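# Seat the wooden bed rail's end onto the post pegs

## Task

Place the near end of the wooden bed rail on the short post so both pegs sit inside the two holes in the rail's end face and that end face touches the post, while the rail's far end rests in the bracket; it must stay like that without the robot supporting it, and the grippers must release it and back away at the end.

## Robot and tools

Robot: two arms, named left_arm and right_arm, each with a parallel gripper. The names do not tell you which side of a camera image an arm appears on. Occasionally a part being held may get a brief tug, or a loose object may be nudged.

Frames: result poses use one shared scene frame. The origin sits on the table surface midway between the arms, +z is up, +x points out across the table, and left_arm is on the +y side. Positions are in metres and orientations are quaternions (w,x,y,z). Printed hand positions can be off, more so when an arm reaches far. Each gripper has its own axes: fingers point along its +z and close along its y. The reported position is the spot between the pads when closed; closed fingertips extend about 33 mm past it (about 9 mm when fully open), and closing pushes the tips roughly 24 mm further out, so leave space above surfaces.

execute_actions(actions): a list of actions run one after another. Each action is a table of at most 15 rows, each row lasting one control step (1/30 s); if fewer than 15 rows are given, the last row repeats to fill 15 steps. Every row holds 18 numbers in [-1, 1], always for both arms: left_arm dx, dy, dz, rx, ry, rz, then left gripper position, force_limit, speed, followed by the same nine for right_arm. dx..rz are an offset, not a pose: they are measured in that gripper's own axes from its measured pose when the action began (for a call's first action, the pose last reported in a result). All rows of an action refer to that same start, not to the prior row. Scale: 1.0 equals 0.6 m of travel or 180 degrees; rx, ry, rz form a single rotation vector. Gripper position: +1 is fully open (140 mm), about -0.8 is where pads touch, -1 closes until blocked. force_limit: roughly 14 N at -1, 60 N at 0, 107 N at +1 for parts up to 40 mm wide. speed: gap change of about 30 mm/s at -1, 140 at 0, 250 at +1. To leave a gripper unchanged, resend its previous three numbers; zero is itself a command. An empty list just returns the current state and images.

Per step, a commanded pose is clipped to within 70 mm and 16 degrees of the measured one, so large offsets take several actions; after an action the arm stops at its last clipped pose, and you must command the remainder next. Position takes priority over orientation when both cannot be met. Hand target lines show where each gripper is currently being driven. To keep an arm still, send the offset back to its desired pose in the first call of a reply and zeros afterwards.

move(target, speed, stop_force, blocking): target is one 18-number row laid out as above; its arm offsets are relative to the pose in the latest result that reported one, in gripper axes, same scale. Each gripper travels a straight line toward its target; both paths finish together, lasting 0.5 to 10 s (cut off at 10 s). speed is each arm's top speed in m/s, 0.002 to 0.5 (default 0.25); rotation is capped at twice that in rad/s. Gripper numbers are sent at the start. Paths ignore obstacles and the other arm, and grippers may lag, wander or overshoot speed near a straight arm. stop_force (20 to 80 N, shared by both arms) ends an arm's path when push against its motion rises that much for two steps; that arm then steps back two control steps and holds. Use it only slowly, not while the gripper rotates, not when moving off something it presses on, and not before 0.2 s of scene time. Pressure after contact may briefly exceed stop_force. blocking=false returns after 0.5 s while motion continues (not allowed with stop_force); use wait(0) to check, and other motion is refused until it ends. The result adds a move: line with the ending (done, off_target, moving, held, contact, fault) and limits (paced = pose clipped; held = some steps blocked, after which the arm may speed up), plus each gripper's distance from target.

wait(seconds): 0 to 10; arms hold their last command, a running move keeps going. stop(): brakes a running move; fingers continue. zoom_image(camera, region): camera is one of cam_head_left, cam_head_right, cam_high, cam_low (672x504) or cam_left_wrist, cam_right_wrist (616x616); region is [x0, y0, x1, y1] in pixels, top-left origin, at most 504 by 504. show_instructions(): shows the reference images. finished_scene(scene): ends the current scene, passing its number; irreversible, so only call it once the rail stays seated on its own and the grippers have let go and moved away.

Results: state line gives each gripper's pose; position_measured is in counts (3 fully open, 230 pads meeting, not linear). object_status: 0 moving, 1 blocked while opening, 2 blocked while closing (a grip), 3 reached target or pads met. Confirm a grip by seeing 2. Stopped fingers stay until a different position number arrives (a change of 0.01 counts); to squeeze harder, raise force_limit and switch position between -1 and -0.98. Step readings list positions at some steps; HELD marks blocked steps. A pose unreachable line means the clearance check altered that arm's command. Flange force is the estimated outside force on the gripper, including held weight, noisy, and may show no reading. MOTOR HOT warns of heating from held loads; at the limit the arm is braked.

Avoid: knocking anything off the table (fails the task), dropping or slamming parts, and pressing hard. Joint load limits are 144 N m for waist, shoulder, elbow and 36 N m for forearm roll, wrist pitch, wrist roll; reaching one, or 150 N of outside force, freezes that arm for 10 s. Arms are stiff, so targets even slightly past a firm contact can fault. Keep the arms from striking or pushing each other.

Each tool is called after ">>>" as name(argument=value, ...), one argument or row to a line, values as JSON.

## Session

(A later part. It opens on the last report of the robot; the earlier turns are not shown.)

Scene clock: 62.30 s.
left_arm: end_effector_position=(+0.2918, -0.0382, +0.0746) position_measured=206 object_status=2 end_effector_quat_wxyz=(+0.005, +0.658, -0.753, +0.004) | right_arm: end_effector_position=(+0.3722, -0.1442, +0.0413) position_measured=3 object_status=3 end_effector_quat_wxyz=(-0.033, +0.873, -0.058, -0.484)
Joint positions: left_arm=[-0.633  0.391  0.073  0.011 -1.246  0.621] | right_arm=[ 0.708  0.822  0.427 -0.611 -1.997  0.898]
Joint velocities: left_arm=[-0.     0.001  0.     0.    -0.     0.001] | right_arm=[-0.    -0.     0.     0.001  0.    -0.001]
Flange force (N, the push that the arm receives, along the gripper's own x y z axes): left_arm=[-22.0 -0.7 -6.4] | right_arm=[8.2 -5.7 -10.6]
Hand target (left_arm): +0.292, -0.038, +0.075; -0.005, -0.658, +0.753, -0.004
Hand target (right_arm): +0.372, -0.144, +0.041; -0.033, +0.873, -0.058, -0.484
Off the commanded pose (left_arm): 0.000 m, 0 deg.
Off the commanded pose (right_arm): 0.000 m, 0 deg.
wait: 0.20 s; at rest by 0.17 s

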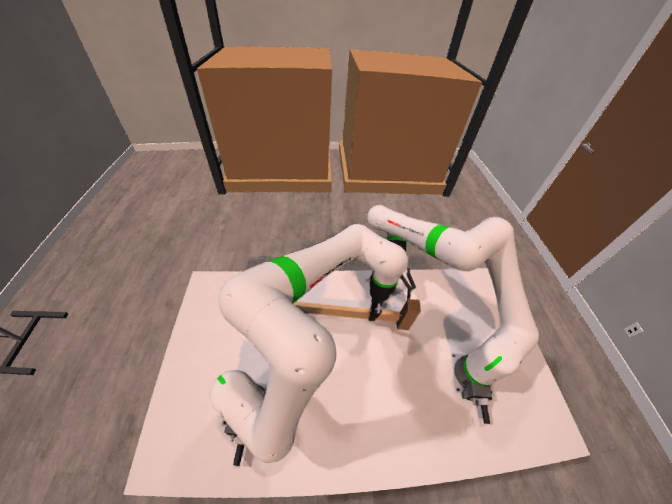

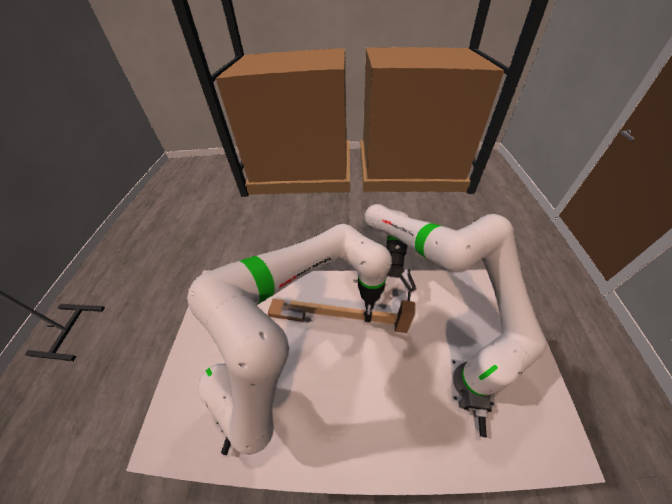

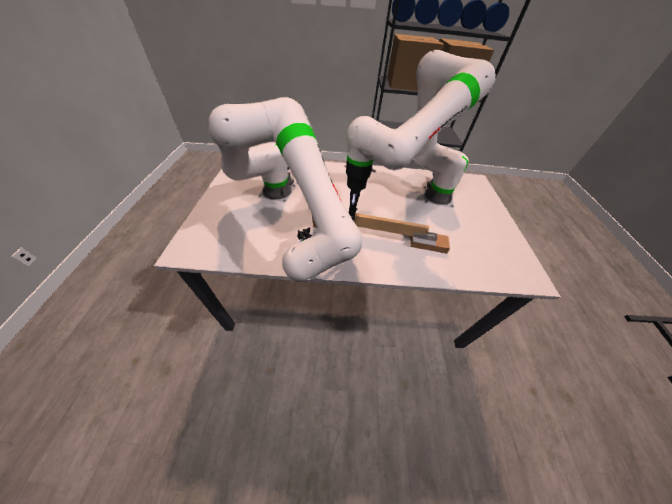

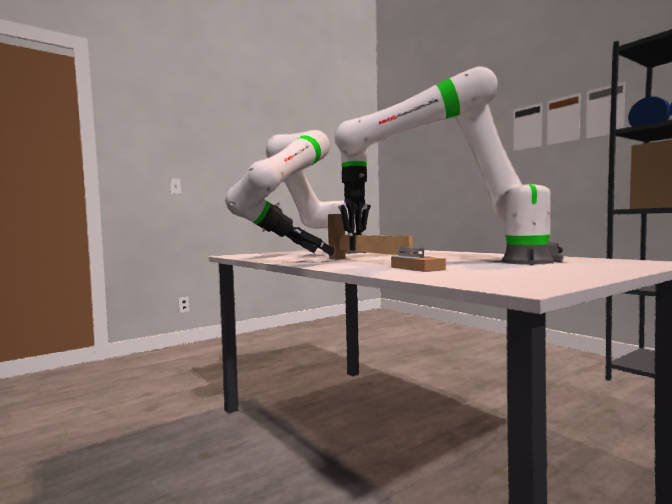

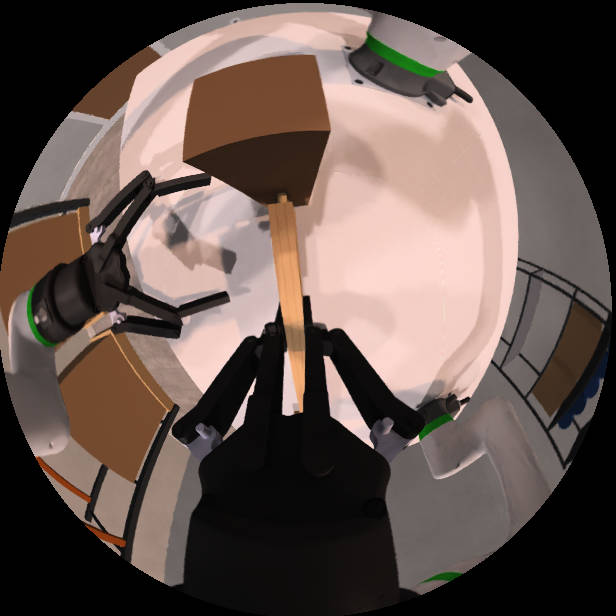

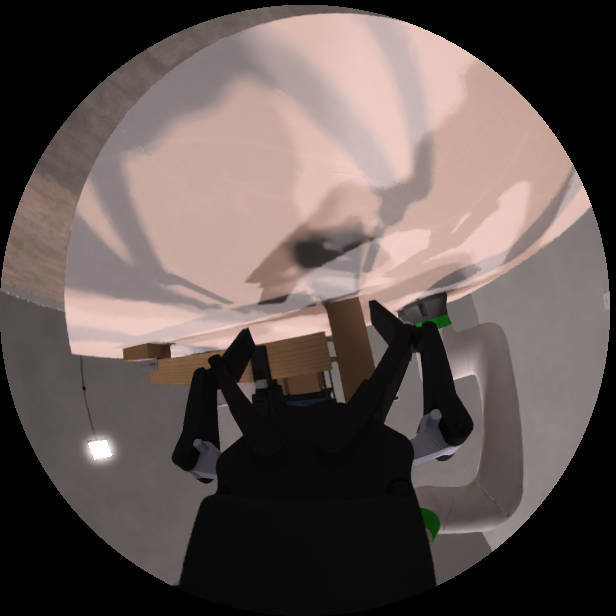

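>>> execute_actions(
  actions=[
    [[-0.0002,0,0,0,0,0,-1,0.2,-0.3,0,0,0,0,0,0,1,0,0],[-0.0003,0.0001,0,0,0,0,-1,0.2,-0.3,0,0,0,0,0,0,1,0,0],[-0.0003,0.0002,0,0,0,0,-1,0.2,-0.3,0,0,0,0,0,0,1,0,0],[-0.0003,0.0003,0,0,0,0,-1,0.2,-0.3,0,0,0,0,0,0,1,0,0],[-0.0003,0.0004,0,0,0,0,-1,0.2,-0.3,0,0,0,0,0,0,1,0,0],[-0.0003,0.0005,0,0,0,0,-1,0.2,-0.3,0,0,0,0,0,0,1,0,0],[-0.0003,0.0006,0,0,0,0,-1,0.2,-0.3,0,0,0,0,0,0,1,0,0],[-0.0003,0.0007,0,0,0,0,-1,0.2,-0.3,0,0,0,0,0,0,1,0,0],[-0.0003,0.0008,0,0,0,0,-1,0.2,-0.3,0,0,0,0,0,0,1,0,0],[-0.0003,0.0009,0,0,0,0,-1,0.2,-0.3,0,0,0,0,0,0,1,0,0],[-0.0003,0.001,0,0,0,0,-1,0.2,-0.3,0,0,0,0,0,0,1,0,0],[-0.0003,0.0011,0,0,0,0,-1,0.2,-0.3,0,0,0,0,0,0,1,0,0],[-0.0003,0.0012,0,0,0,0,-1,0.2,-0.3,0,0,0,0,0,0,1,0,0],[-0.0003,0.0013,0,0,0,0,-1,0.2,-0.3,0,0,0,0,0,0,1,0,0],[-0.0003,0.0014,0,0,0,0,-1,0.2,-0.3,0,0,0,0,0,0,1,0,0]],
  ],
)

>>> wait(
  seconds=0.2,
)

>>> zoom_image(
  camera="cam_left_wrist",
  region=[264, 186, 300, 222],
)

>>> zoom_image(
  camera="cam_right_wrist",
  region=[310, 326, 352, 374],
)

Scene clock: 64.03 s.
left_arm: end_effector_position=(+0.2911, -0.0381, +0.0746) position_measured=206 object_status=2 end_effector_quat_wxyz=(+0.005, +0.658, -0.753, +0.004) | right_arm: end_effector_position=(+0.3722, -0.1442, +0.0413) position_measured=3 object_status=3 end_effector_quat_wxyz=(-0.033, +0.873, -0.058, -0.484)
Joint positions: left_arm=[-0.634  0.389  0.071  0.012 -1.245  0.622] | right_arm=[ 0.708  0.822  0.427 -0.611 -1.997  0.898]
Joint velocities: left_arm=[-0.002 -0.003 -0.004 -0.001  0.002  0.002] | right_arm=[-0.    -0.    -0.     0.001  0.     0.   ]
Flange force (N, the push that the arm receives, along the gripper's own x y z axes): left_arm=[-2.8 -8.3 11.5] | right_arm=[8.4 -7.3 -8.5]
Hand target (left_arm): +0.291, -0.038, +0.075; -0.005, -0.658, +0.753, -0.004
Hand target (right_arm): +0.372, -0.144, +0.041; -0.033, +0.873, -0.058, -0.484
Off the commanded pose (left_arm): 0.000 m, 0 deg.
Off the commanded pose (right_arm): 0.000 m, 0 deg.
Step readings (end_effector_position):
0: left_arm (+0.2918, -0.0383, +0.0745) | right_arm (+0.3722, -0.1442, +0.0413)
1: left_arm (+0.2918, -0.0383, +0.0745) | right_arm (+0.3722, -0.1442, +0.0413)
2: left_arm (+0.2918, -0.0383, +0.0745) | right_arm (+0.3722, -0.1442, +0.0413)
4: left_arm (+0.2917, -0.0382, +0.0745) | right_arm (+0.3722, -0.1442, +0.0413)
8: left_arm (+0.2915, -0.0381, +0.0745) | right_arm (+0.3722, -0.1442, +0.0413)
15: end_effector_position above

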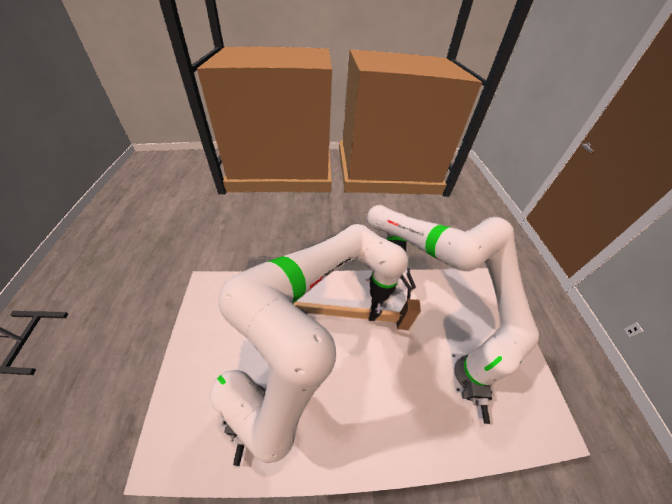

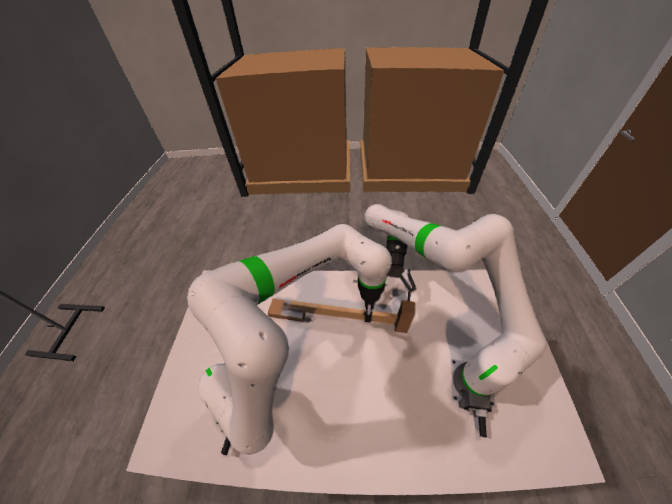

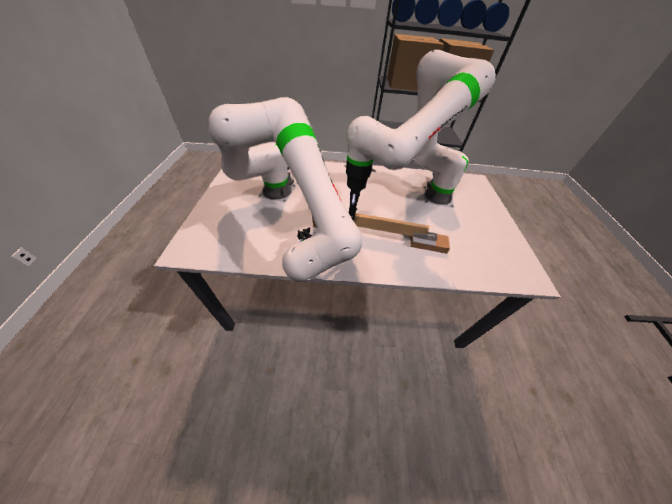

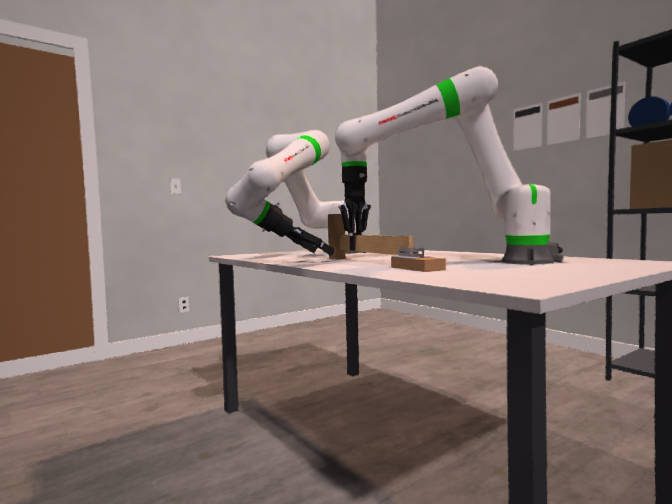

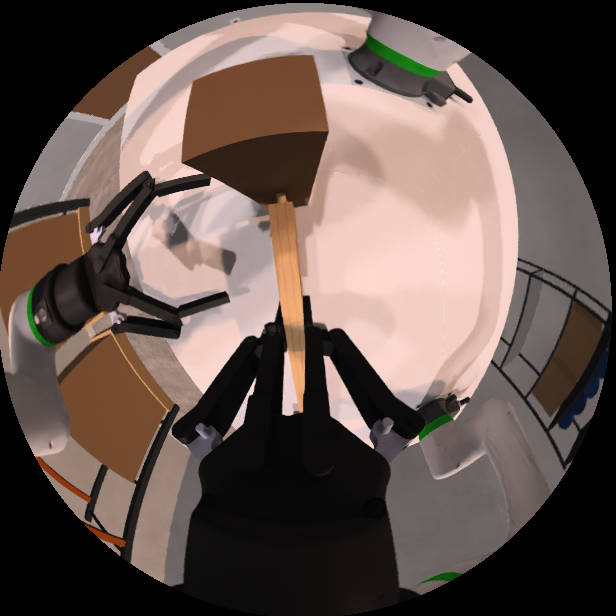

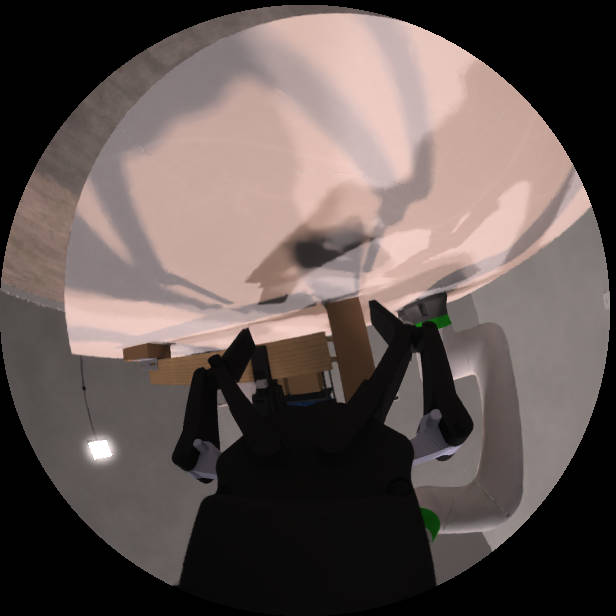

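Scene clock: 64.23 s.
left_arm: end_effector_position=(+0.2910, -0.0380, +0.0746) position_measured=206 object_status=2 end_effector_quat_wxyz=(+0.005, +0.658, -0.753, +0.004) | right_arm: end_effector_position=(+0.3722, -0.1442, +0.0413) position_measured=3 object_status=3 end_effector_quat_wxyz=(-0.033, +0.873, -0.058, -0.484)
Joint positions: left_arm=[-0.634  0.389  0.07   0.011 -1.245  0.622] | right_arm=[ 0.708  0.822  0.427 -0.611 -1.997  0.898]
Joint velocities: left_arm=[-0.    -0.    -0.    -0.002 -0.001 -0.   ] | right_arm=[-0.     0.001 -0.    -0.001 -0.     0.   ]
Flange force (N, the push that the arm receives, along the gripper's own x y z axes): left_arm=[4.2 -12.7 11.9] | right_arm=[5.4 -6.6 -6.9]
Hand target (left_arm): +0.291, -0.038, +0.075; -0.005, -0.658, +0.753, -0.004
Hand target (right_arm): +0.372, -0.144, +0.041; -0.033, +0.873, -0.058, -0.484
Off the commanded pose (left_arm): 0.000 m, 0 deg.
Off the commanded pose (right_arm): 0.000 m, 0 deg.
wait: 0.20 s; at rest by 0.17 s

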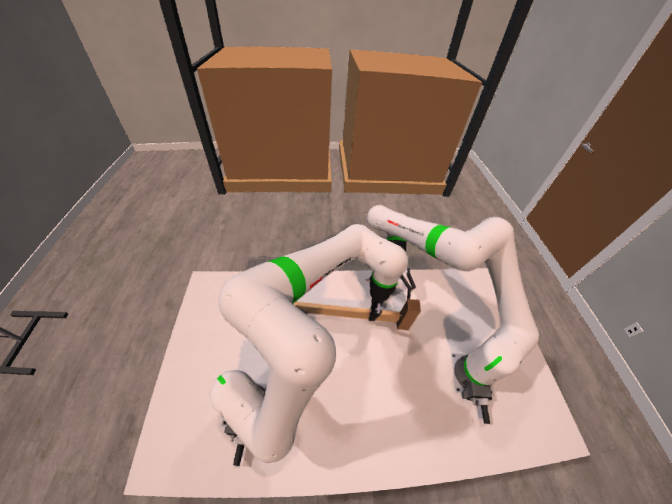

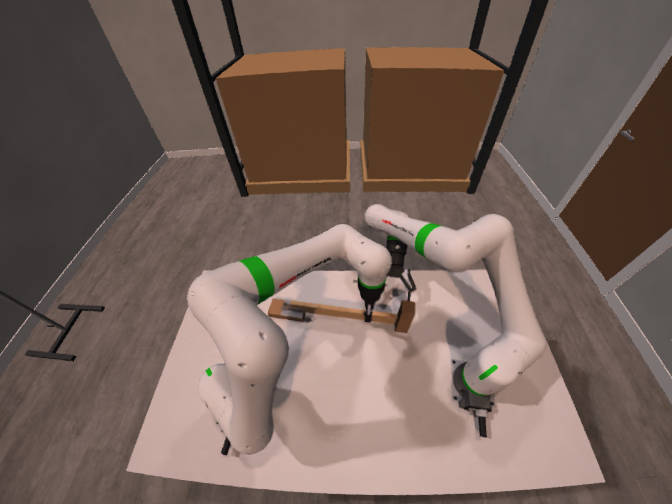

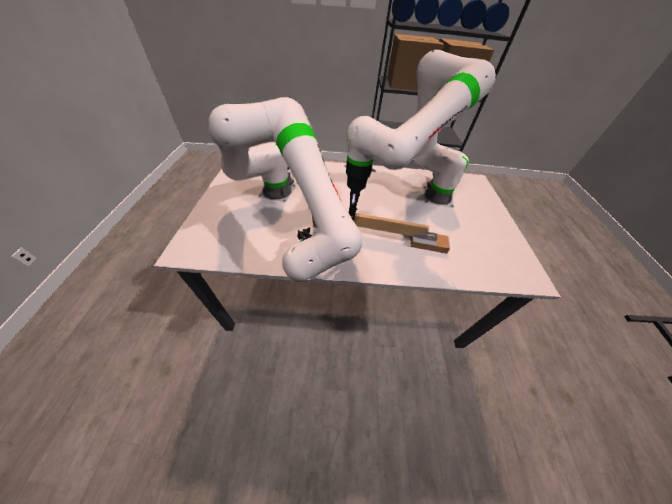

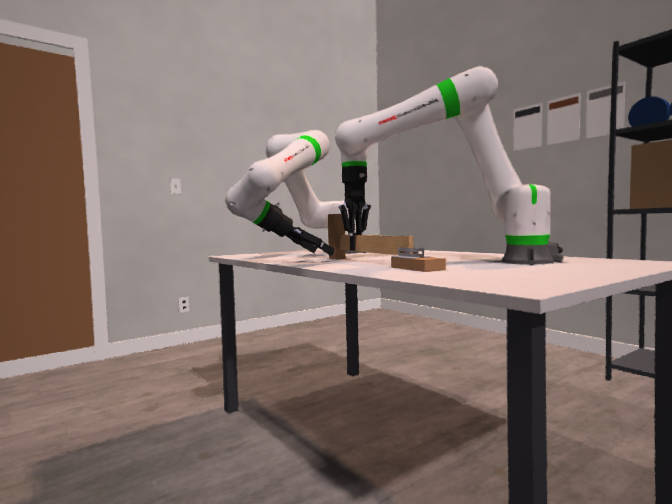

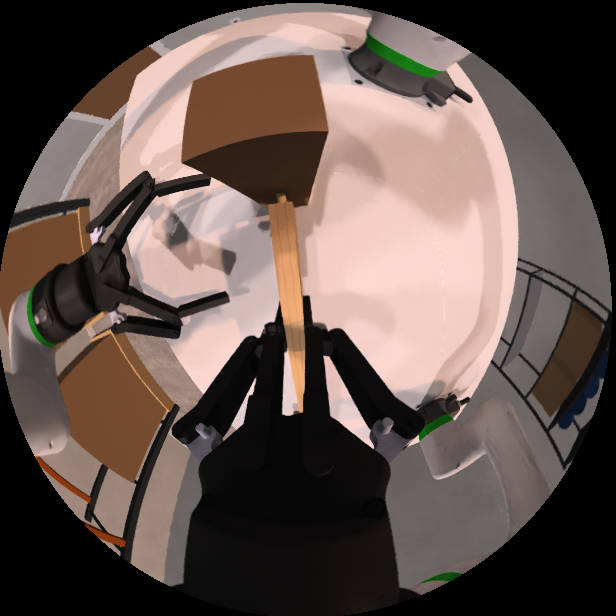

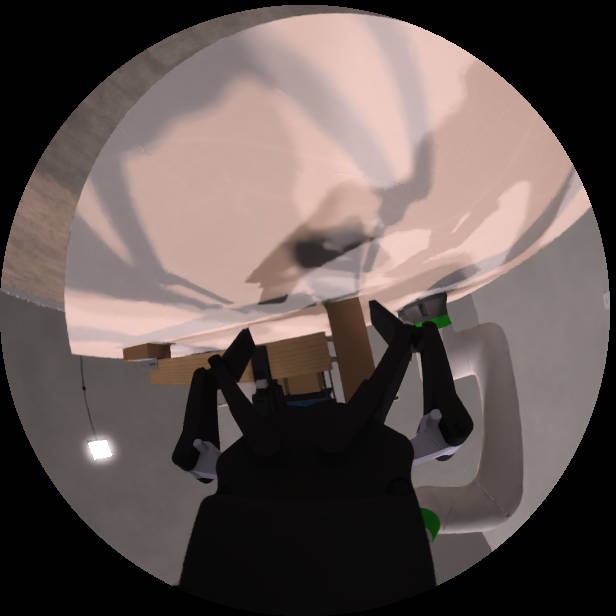

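Region (264, 186, 300, 222) of cam_left_wrist's 616x616 image, scaled by 14.000, with more detail than that image has.

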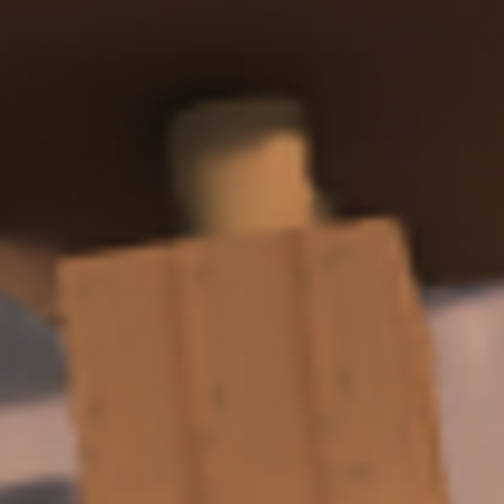

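Region (310, 326, 352, 374) of cam_right_wrist's 616x616 image, scaled by 10.500, with more detail than that image has; it fills the left 441 columns of this view, and the rest is white.

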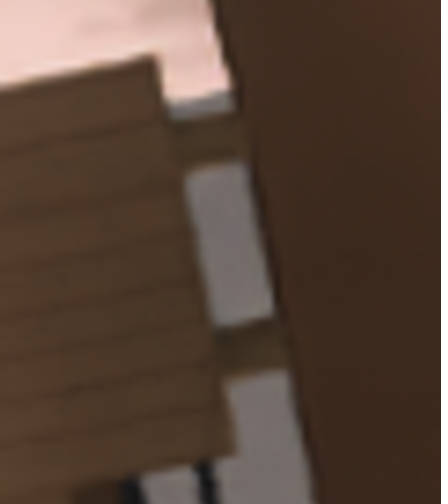

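>>> execute_actions(
  actions=[
    [[0.0001,-0.00005,0.00005,0,0,0,-1,0.2,-0.3,0,0,0,0,0,0,1,0,0],[0.0002,-0.0001,0.0001,0,0,0,-1,0.2,-0.3,0,0,0,0,0,0,1,0,0],[0.0003,-0.0002,0.00015,0,0,0,-1,0.2,-0.3,0,0,0,0,0,0,1,0,0],[0.0004,-0.0003,0.0002,0,0,0,-1,0.2,-0.3,0,0,0,0,0,0,1,0,0],[0.0005,-0.0004,0.00025,0,0,0,-1,0.2,-0.3,0,0,0,0,0,0,1,0,0],[0.0006,-0.0005,0.0003,0,0,0,-1,0.2,-0.3,0,0,0,0,0,0,1,0,0],[0.0007,-0.00055,0.00035,0,0,0,-1,0.2,-0.3,0,0,0,0,0,0,1,0,0],[0.0008,-0.0006,0.0004,0,0,0,-1,0.2,-0.3,0,0,0,0,0,0,1,0,0],[0.0009,-0.0006,0.0004,0,0,0,-1,0.2,-0.3,0,0,0,0,0,0,1,0,0],[0.001,-0.0006,0.0004,0,0,0,-1,0.2,-0.3,0,0,0,0,0,0,1,0,0]],
  ],
)

Scene clock: 65.07 s.
left_arm: end_effector_position=(+0.2913, -0.0386, +0.0743) position_measured=206 object_status=2 end_effector_quat_wxyz=(+0.005, +0.658, -0.753, +0.004) | right_arm: end_effector_position=(+0.3722, -0.1442, +0.0413) position_measured=3 object_status=3 end_effector_quat_wxyz=(-0.033, +0.873, -0.058, -0.484)
Joint positions: left_arm=[-0.634  0.391  0.072  0.011 -1.245  0.623] | right_arm=[ 0.708  0.822  0.427 -0.611 -1.997  0.898]
Joint velocities: left_arm=[ 0.    -0.001  0.     0.001  0.     0.   ] | right_arm=[ 0.     0.     0.    -0.001  0.     0.   ]
Flange force (N, the push that the arm receives, along the gripper's own x y z axes): left_arm=[-2.0 -2.3 2.3] | right_arm=[3.6 -2.9 -3.1]
Hand target (left_arm): +0.291, -0.039, +0.074; -0.005, -0.658, +0.753, -0.004
Hand target (right_arm): +0.372, -0.144, +0.041; -0.033, +0.873, -0.058, -0.484
Off the commanded pose (left_arm): 0.000 m, 0 deg.
Off the commanded pose (right_arm): 0.000 m, 0 deg.
Step readings (end_effector_position):
0: left_arm (+0.2910, -0.0380, +0.0746) | right_arm (+0.3722, -0.1442, +0.0413)
1: left_arm (+0.2910, -0.0380, +0.0746) | right_arm (+0.3722, -0.1442, +0.0413)
2: left_arm (+0.2910, -0.0380, +0.0746) | right_arm (+0.3722, -0.1442, +0.0413)
4: left_arm (+0.2911, -0.0380, +0.0745) | right_arm (+0.3722, -0.1442, +0.0413)
8: left_arm (+0.2912, -0.0384, +0.0744) | right_arm (+0.3722, -0.1442, +0.0413)
15: end_effector_position above

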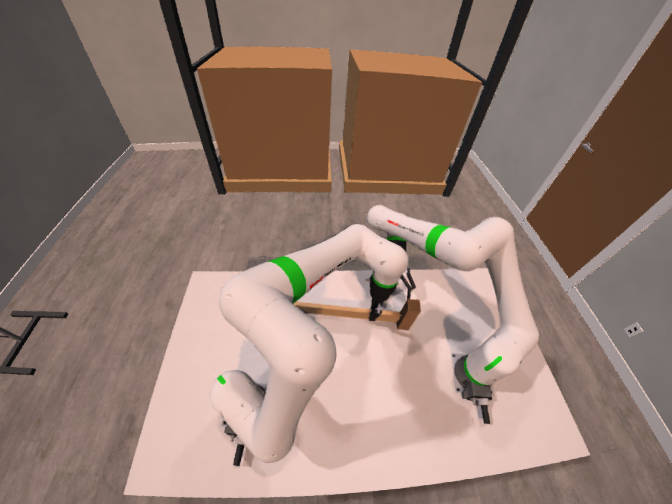

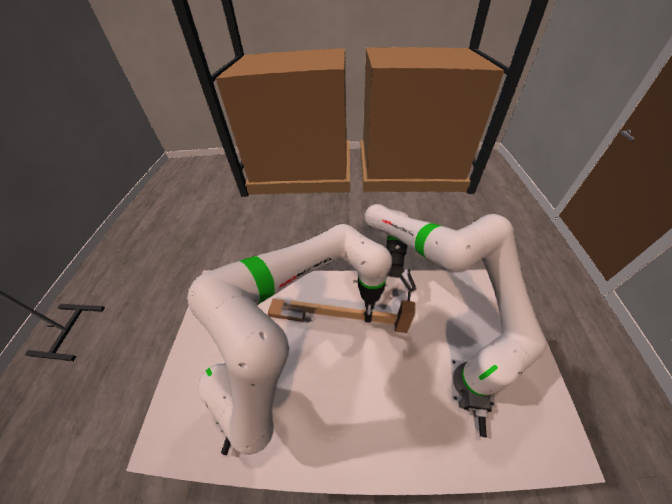

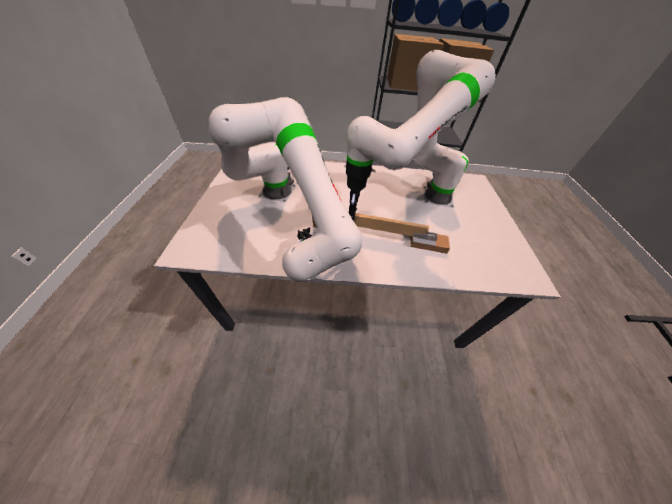

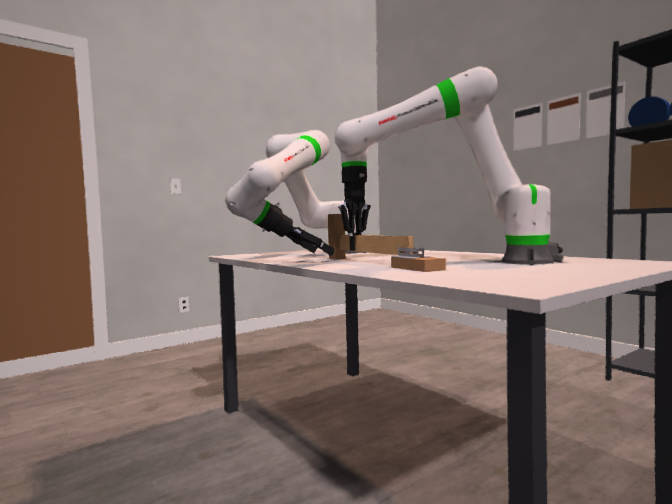

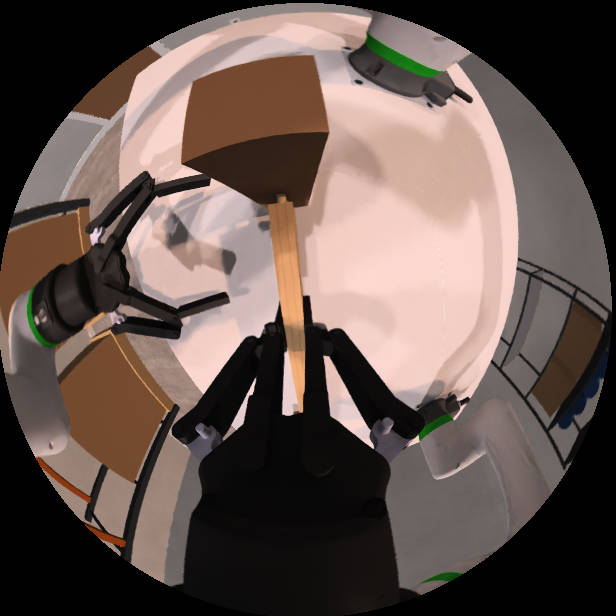

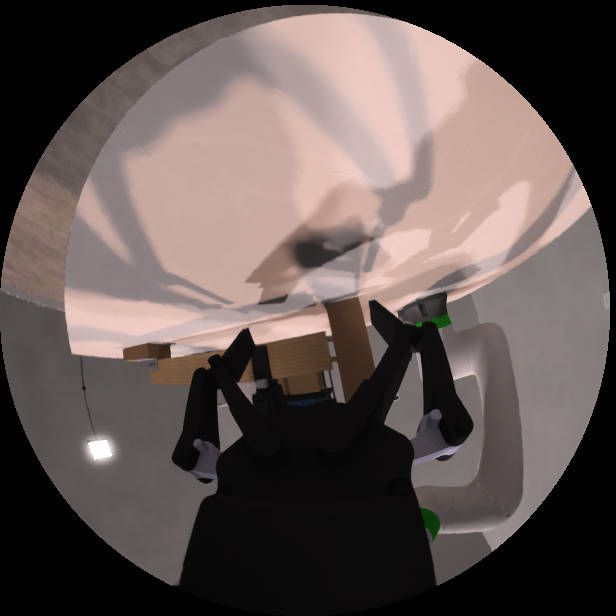

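>>> move(
  target=[0.0176, 0, 0.0002, 0, 0, 0, -1, 0.2, -0.3, 0, 0, 0, 0, 0, 0, 1, 0, 0],
  speed=0.006,
  stop_force=20,
)

>>> zoom_image(
  camera="cam_right_wrist",
  region=[310, 326, 352, 374],
)

>>> zoom_image(
  camera="cam_low",
  region=[375, 225, 455, 280],
)

Scene clock: 67.33 s.
left_arm: end_effector_position=(+0.2898, -0.0485, +0.0743) position_measured=206 object_status=2 end_effector_quat_wxyz=(+0.005, +0.658, -0.753, +0.004) | right_arm: end_effector_position=(+0.3722, -0.1442, +0.0413) position_measured=3 object_status=3 end_effector_quat_wxyz=(-0.033, +0.873, -0.058, -0.484)
Joint positions: left_arm=[-0.649  0.409  0.098  0.011 -1.253  0.638] | right_arm=[ 0.708  0.822  0.427 -0.611 -1.997  0.898]
Joint velocities: left_arm=[ 0.001 -0.001 -0.002 -0.     0.002  0.   ] | right_arm=[ 0.     0.001  0.001  0.    -0.    -0.   ]
Flange force (N, the push that the arm receives, along the gripper's own x y z axes): left_arm=[-26.4 -2.3 -3.9] | right_arm=[6.5 -4.8 -7.7]
Hand target (left_arm): +0.290, -0.049, +0.074; -0.005, -0.658, +0.753, -0.004
Hand target (right_arm): +0.372, -0.144, +0.041; -0.033, +0.873, -0.058, -0.484
Off the commanded pose (left_arm): 0.001 m, 0 deg.
Off the commanded pose (right_arm): 0.000 m, 0 deg.
move: contact (left_arm)

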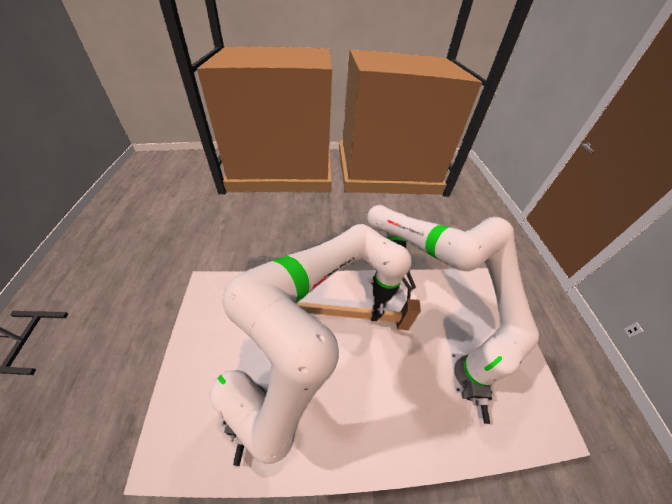

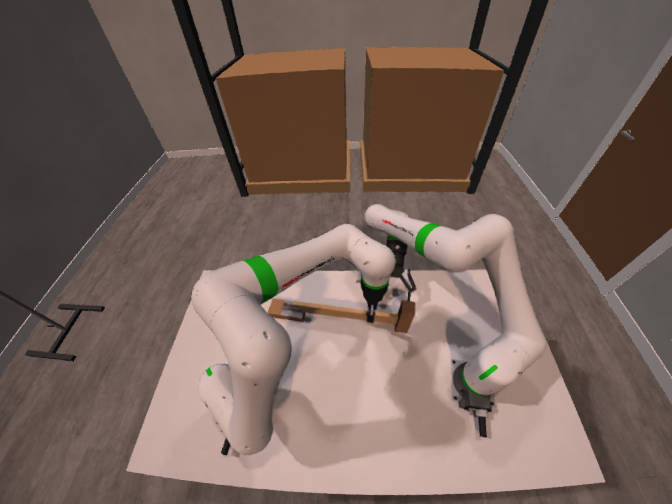

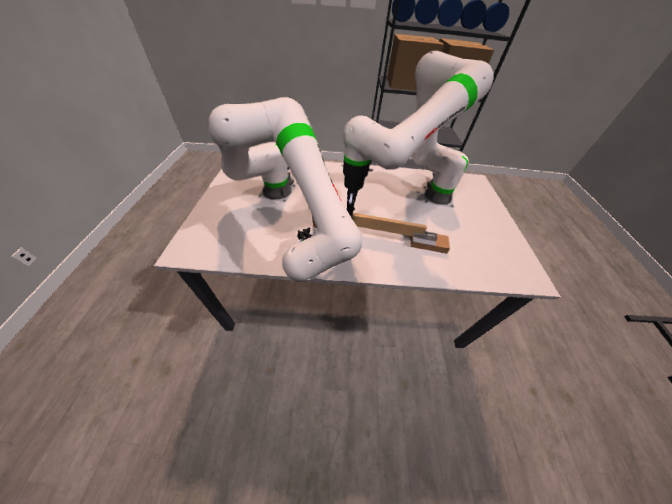

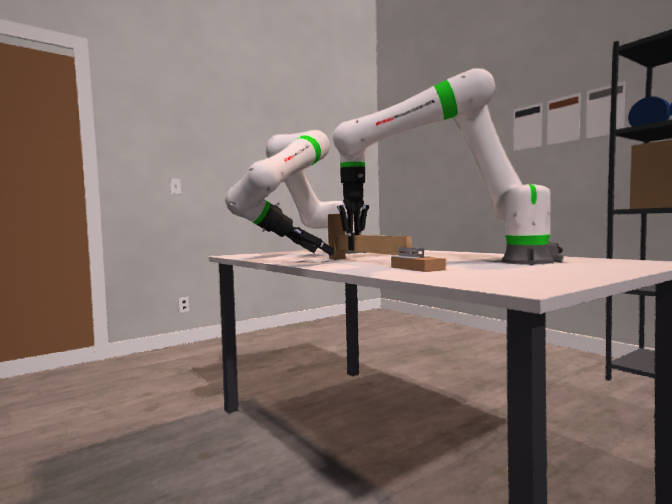

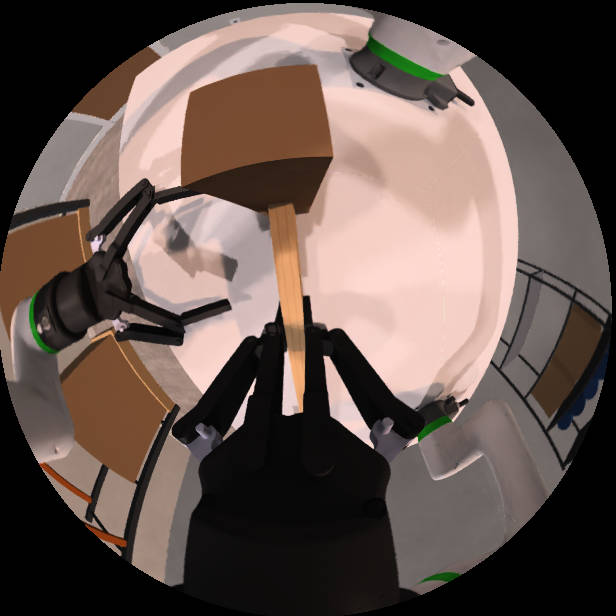

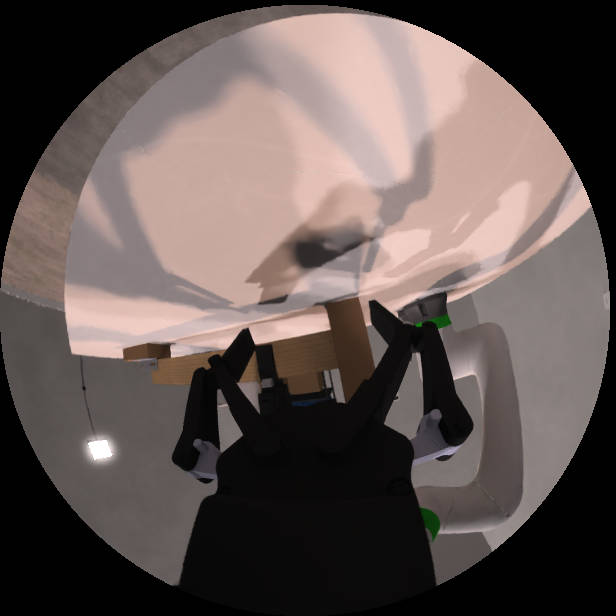

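Region (310, 326, 352, 374) of cam_right_wrist's 616x616 image, scaled by 10.500, with more detail than that image has; it fills the left 441 columns of this view, and the rest is white.

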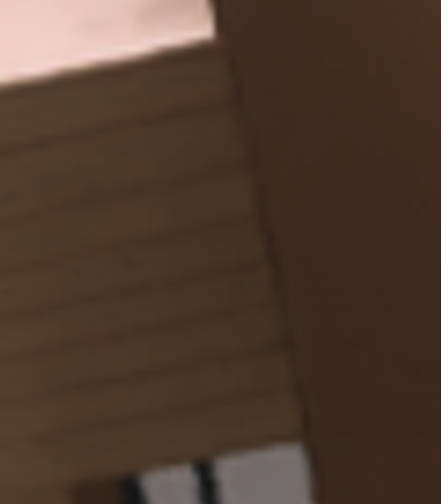

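Region (375, 225, 455, 280) of cam_low's 672x504 image, scaled by 6.300, with more detail than that image has; it fills the top 346 rows of this view, and the rest is white.

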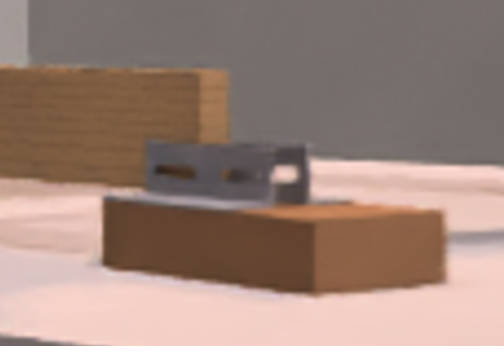

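>>> execute_actions(
  actions=[
    [[-0.0002,0,0.00015,0,0.0003,0,-1,0.2,-0.3,0,0,0,0,0,0,1,0,0],[-0.0004,0,0.0003,0,0.0006,0,-1,0.2,-0.3,0,0,0,0,0,0,1,0,0],[-0.0005,0,0.00045,0,0.0009,0,-1,0.2,-0.3,0,0,0,0,0,0,1,0,0],[-0.0006,0,0.0006,0,0.0012,0,-1,0.2,-0.3,0,0,0,0,0,0,1,0,0],[-0.0006,0,0.00075,0,0.0015,0,-1,0.2,-0.3,0,0,0,0,0,0,1,0,0],[-0.0006,0,0.0009,0,0.0018,0,-1,0.2,-0.3,0,0,0,0,0,0,1,0,0],[-0.0006,0,0.00105,0,0.0021,0,-1,0.2,-0.3,0,0,0,0,0,0,1,0,0],[-0.0006,0,0.0011,0,0.0022,0,-1,0.2,-0.3,0,0,0,0,0,0,1,0,0],[-0.0006,0,0.0011,0,0.0022,0,-1,0.2,-0.3,0,0,0,0,0,0,1,0,0],[-0.0006,0,0.0011,0,0.0022,0,-1,0.2,-0.3,0,0,0,0,0,0,1,0,0],[-0.0006,0,0.0011,0,0.0022,0,-1,0.2,-0.3,0,0,0,0,0,0,1,0,0],[-0.0006,0,0.0011,0,0.0022,0,-0.1,0.2,0,0,0,0,0,0,0,1,0,0]],
  ],
)

>>> zoom_image(
  camera="cam_low",
  region=[375, 225, 455, 280],
)

Scene clock: 68.27 s.
left_arm: end_effector_position=(+0.2898, -0.0483, +0.0737) position_measured=188 object_status=0 end_effector_quat_wxyz=(+0.008, +0.658, -0.753, +0.006) | right_arm: end_effector_position=(+0.3722, -0.1442, +0.0413) position_measured=3 object_status=3 end_effector_quat_wxyz=(-0.033, +0.873, -0.058, -0.484)
Joint positions: left_arm=[-0.645  0.405  0.088  0.017 -1.243  0.632] | right_arm=[ 0.708  0.822  0.427 -0.611 -1.997  0.898]
Joint velocities: left_arm=[-0.     0.001 -0.    -0.    -0.    -0.   ] | right_arm=[-0.     0.001 -0.001  0.     0.     0.001]
Flange force (N, the push that the arm receives, along the gripper's own x y z axes): left_arm=[0.2 0.1 -0.6] | right_arm=[10.0 -7.5 -9.2]
Hand target (left_arm): +0.290, -0.048, +0.074; -0.007, -0.658, +0.753, -0.006
Hand target (right_arm): +0.372, -0.144, +0.041; -0.033, +0.873, -0.058, -0.484
Off the commanded pose (left_arm): 0.000 m, 0 deg.
Off the commanded pose (right_arm): 0.000 m, 0 deg.
Step readings (end_effector_position):
0: left_arm (+0.2900, -0.0485, +0.0743) | right_arm (+0.3722, -0.1442, +0.0413)
1: left_arm (+0.2900, -0.0485, +0.0743) | right_arm (+0.3722, -0.1442, +0.0413)
2: left_arm (+0.2899, -0.0485, +0.0743) | right_arm (+0.3722, -0.1442, +0.0413)
4: left_arm (+0.2899, -0.0484, +0.0741) | right_arm (+0.3722, -0.1442, +0.0413)
8: left_arm (+0.2899, -0.0482, +0.0737) | right_arm (+0.3722, -0.1442, +0.0413)
15: end_effector_position above

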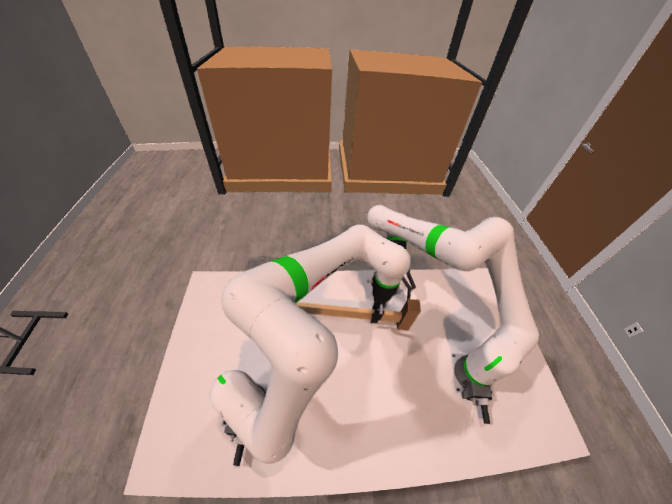

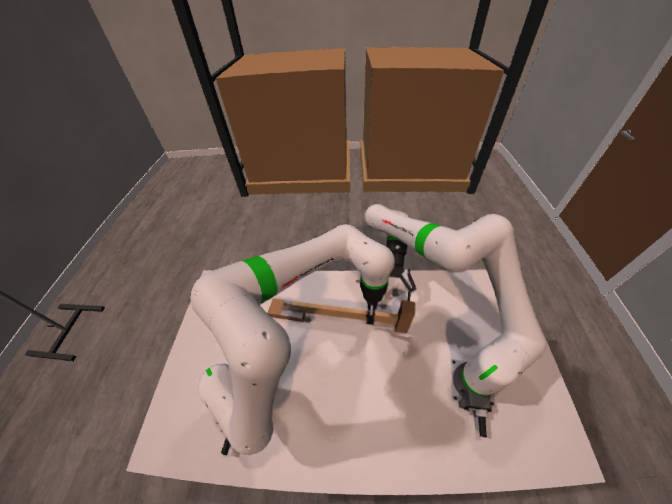

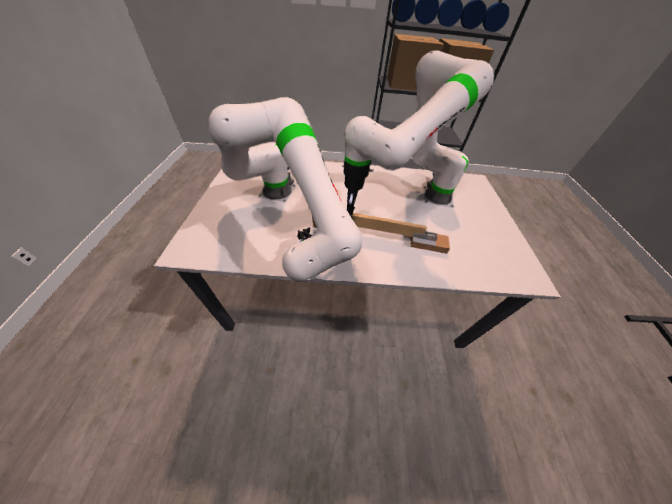

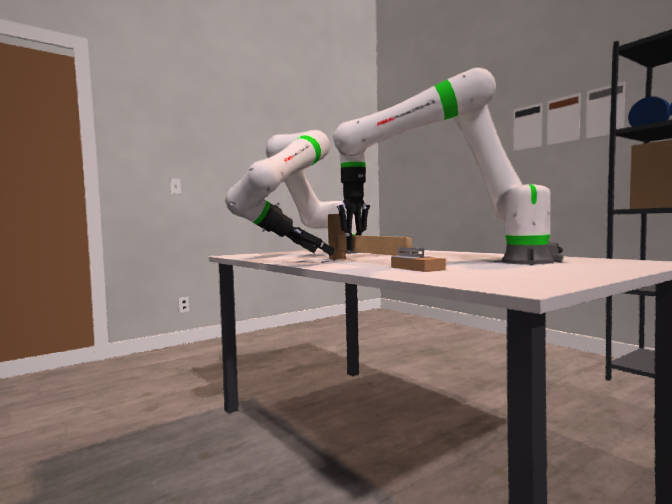

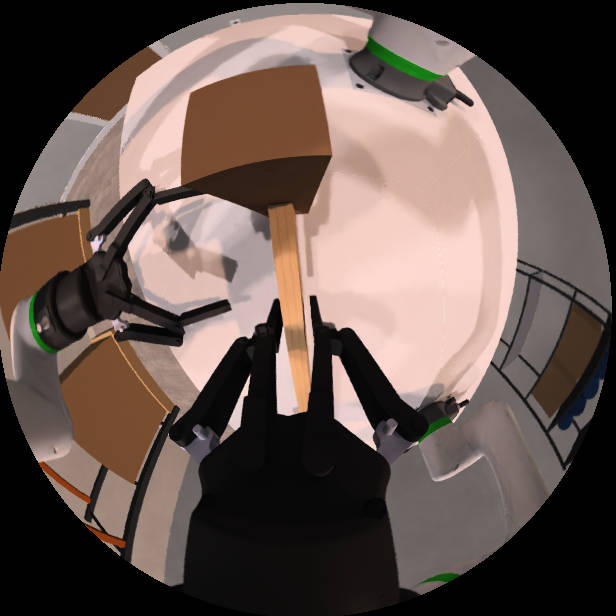

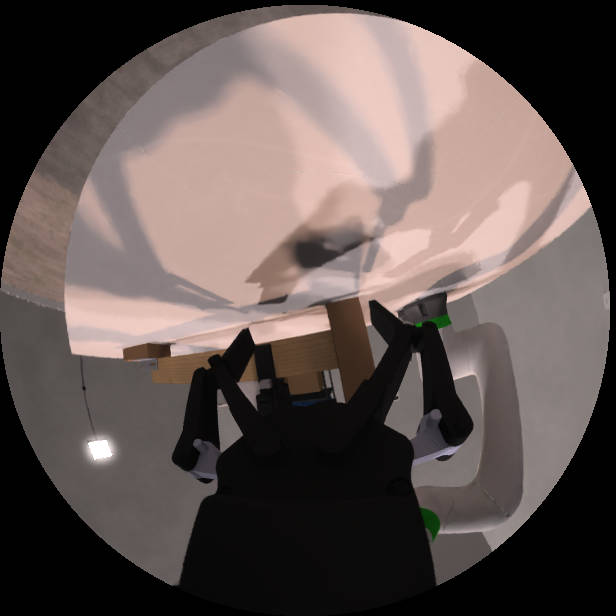

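Region (375, 225, 455, 280) of cam_low's 672x504 image, scaled by 6.300, with more detail than that image has; it fills the top 346 rows of this view, and the rest is white.

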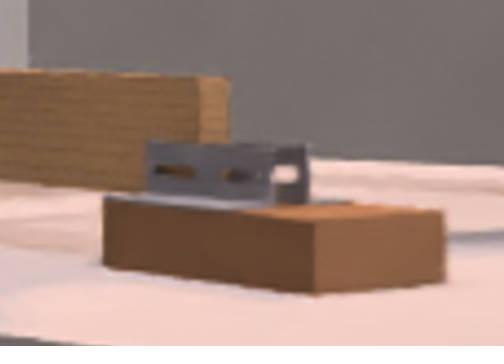

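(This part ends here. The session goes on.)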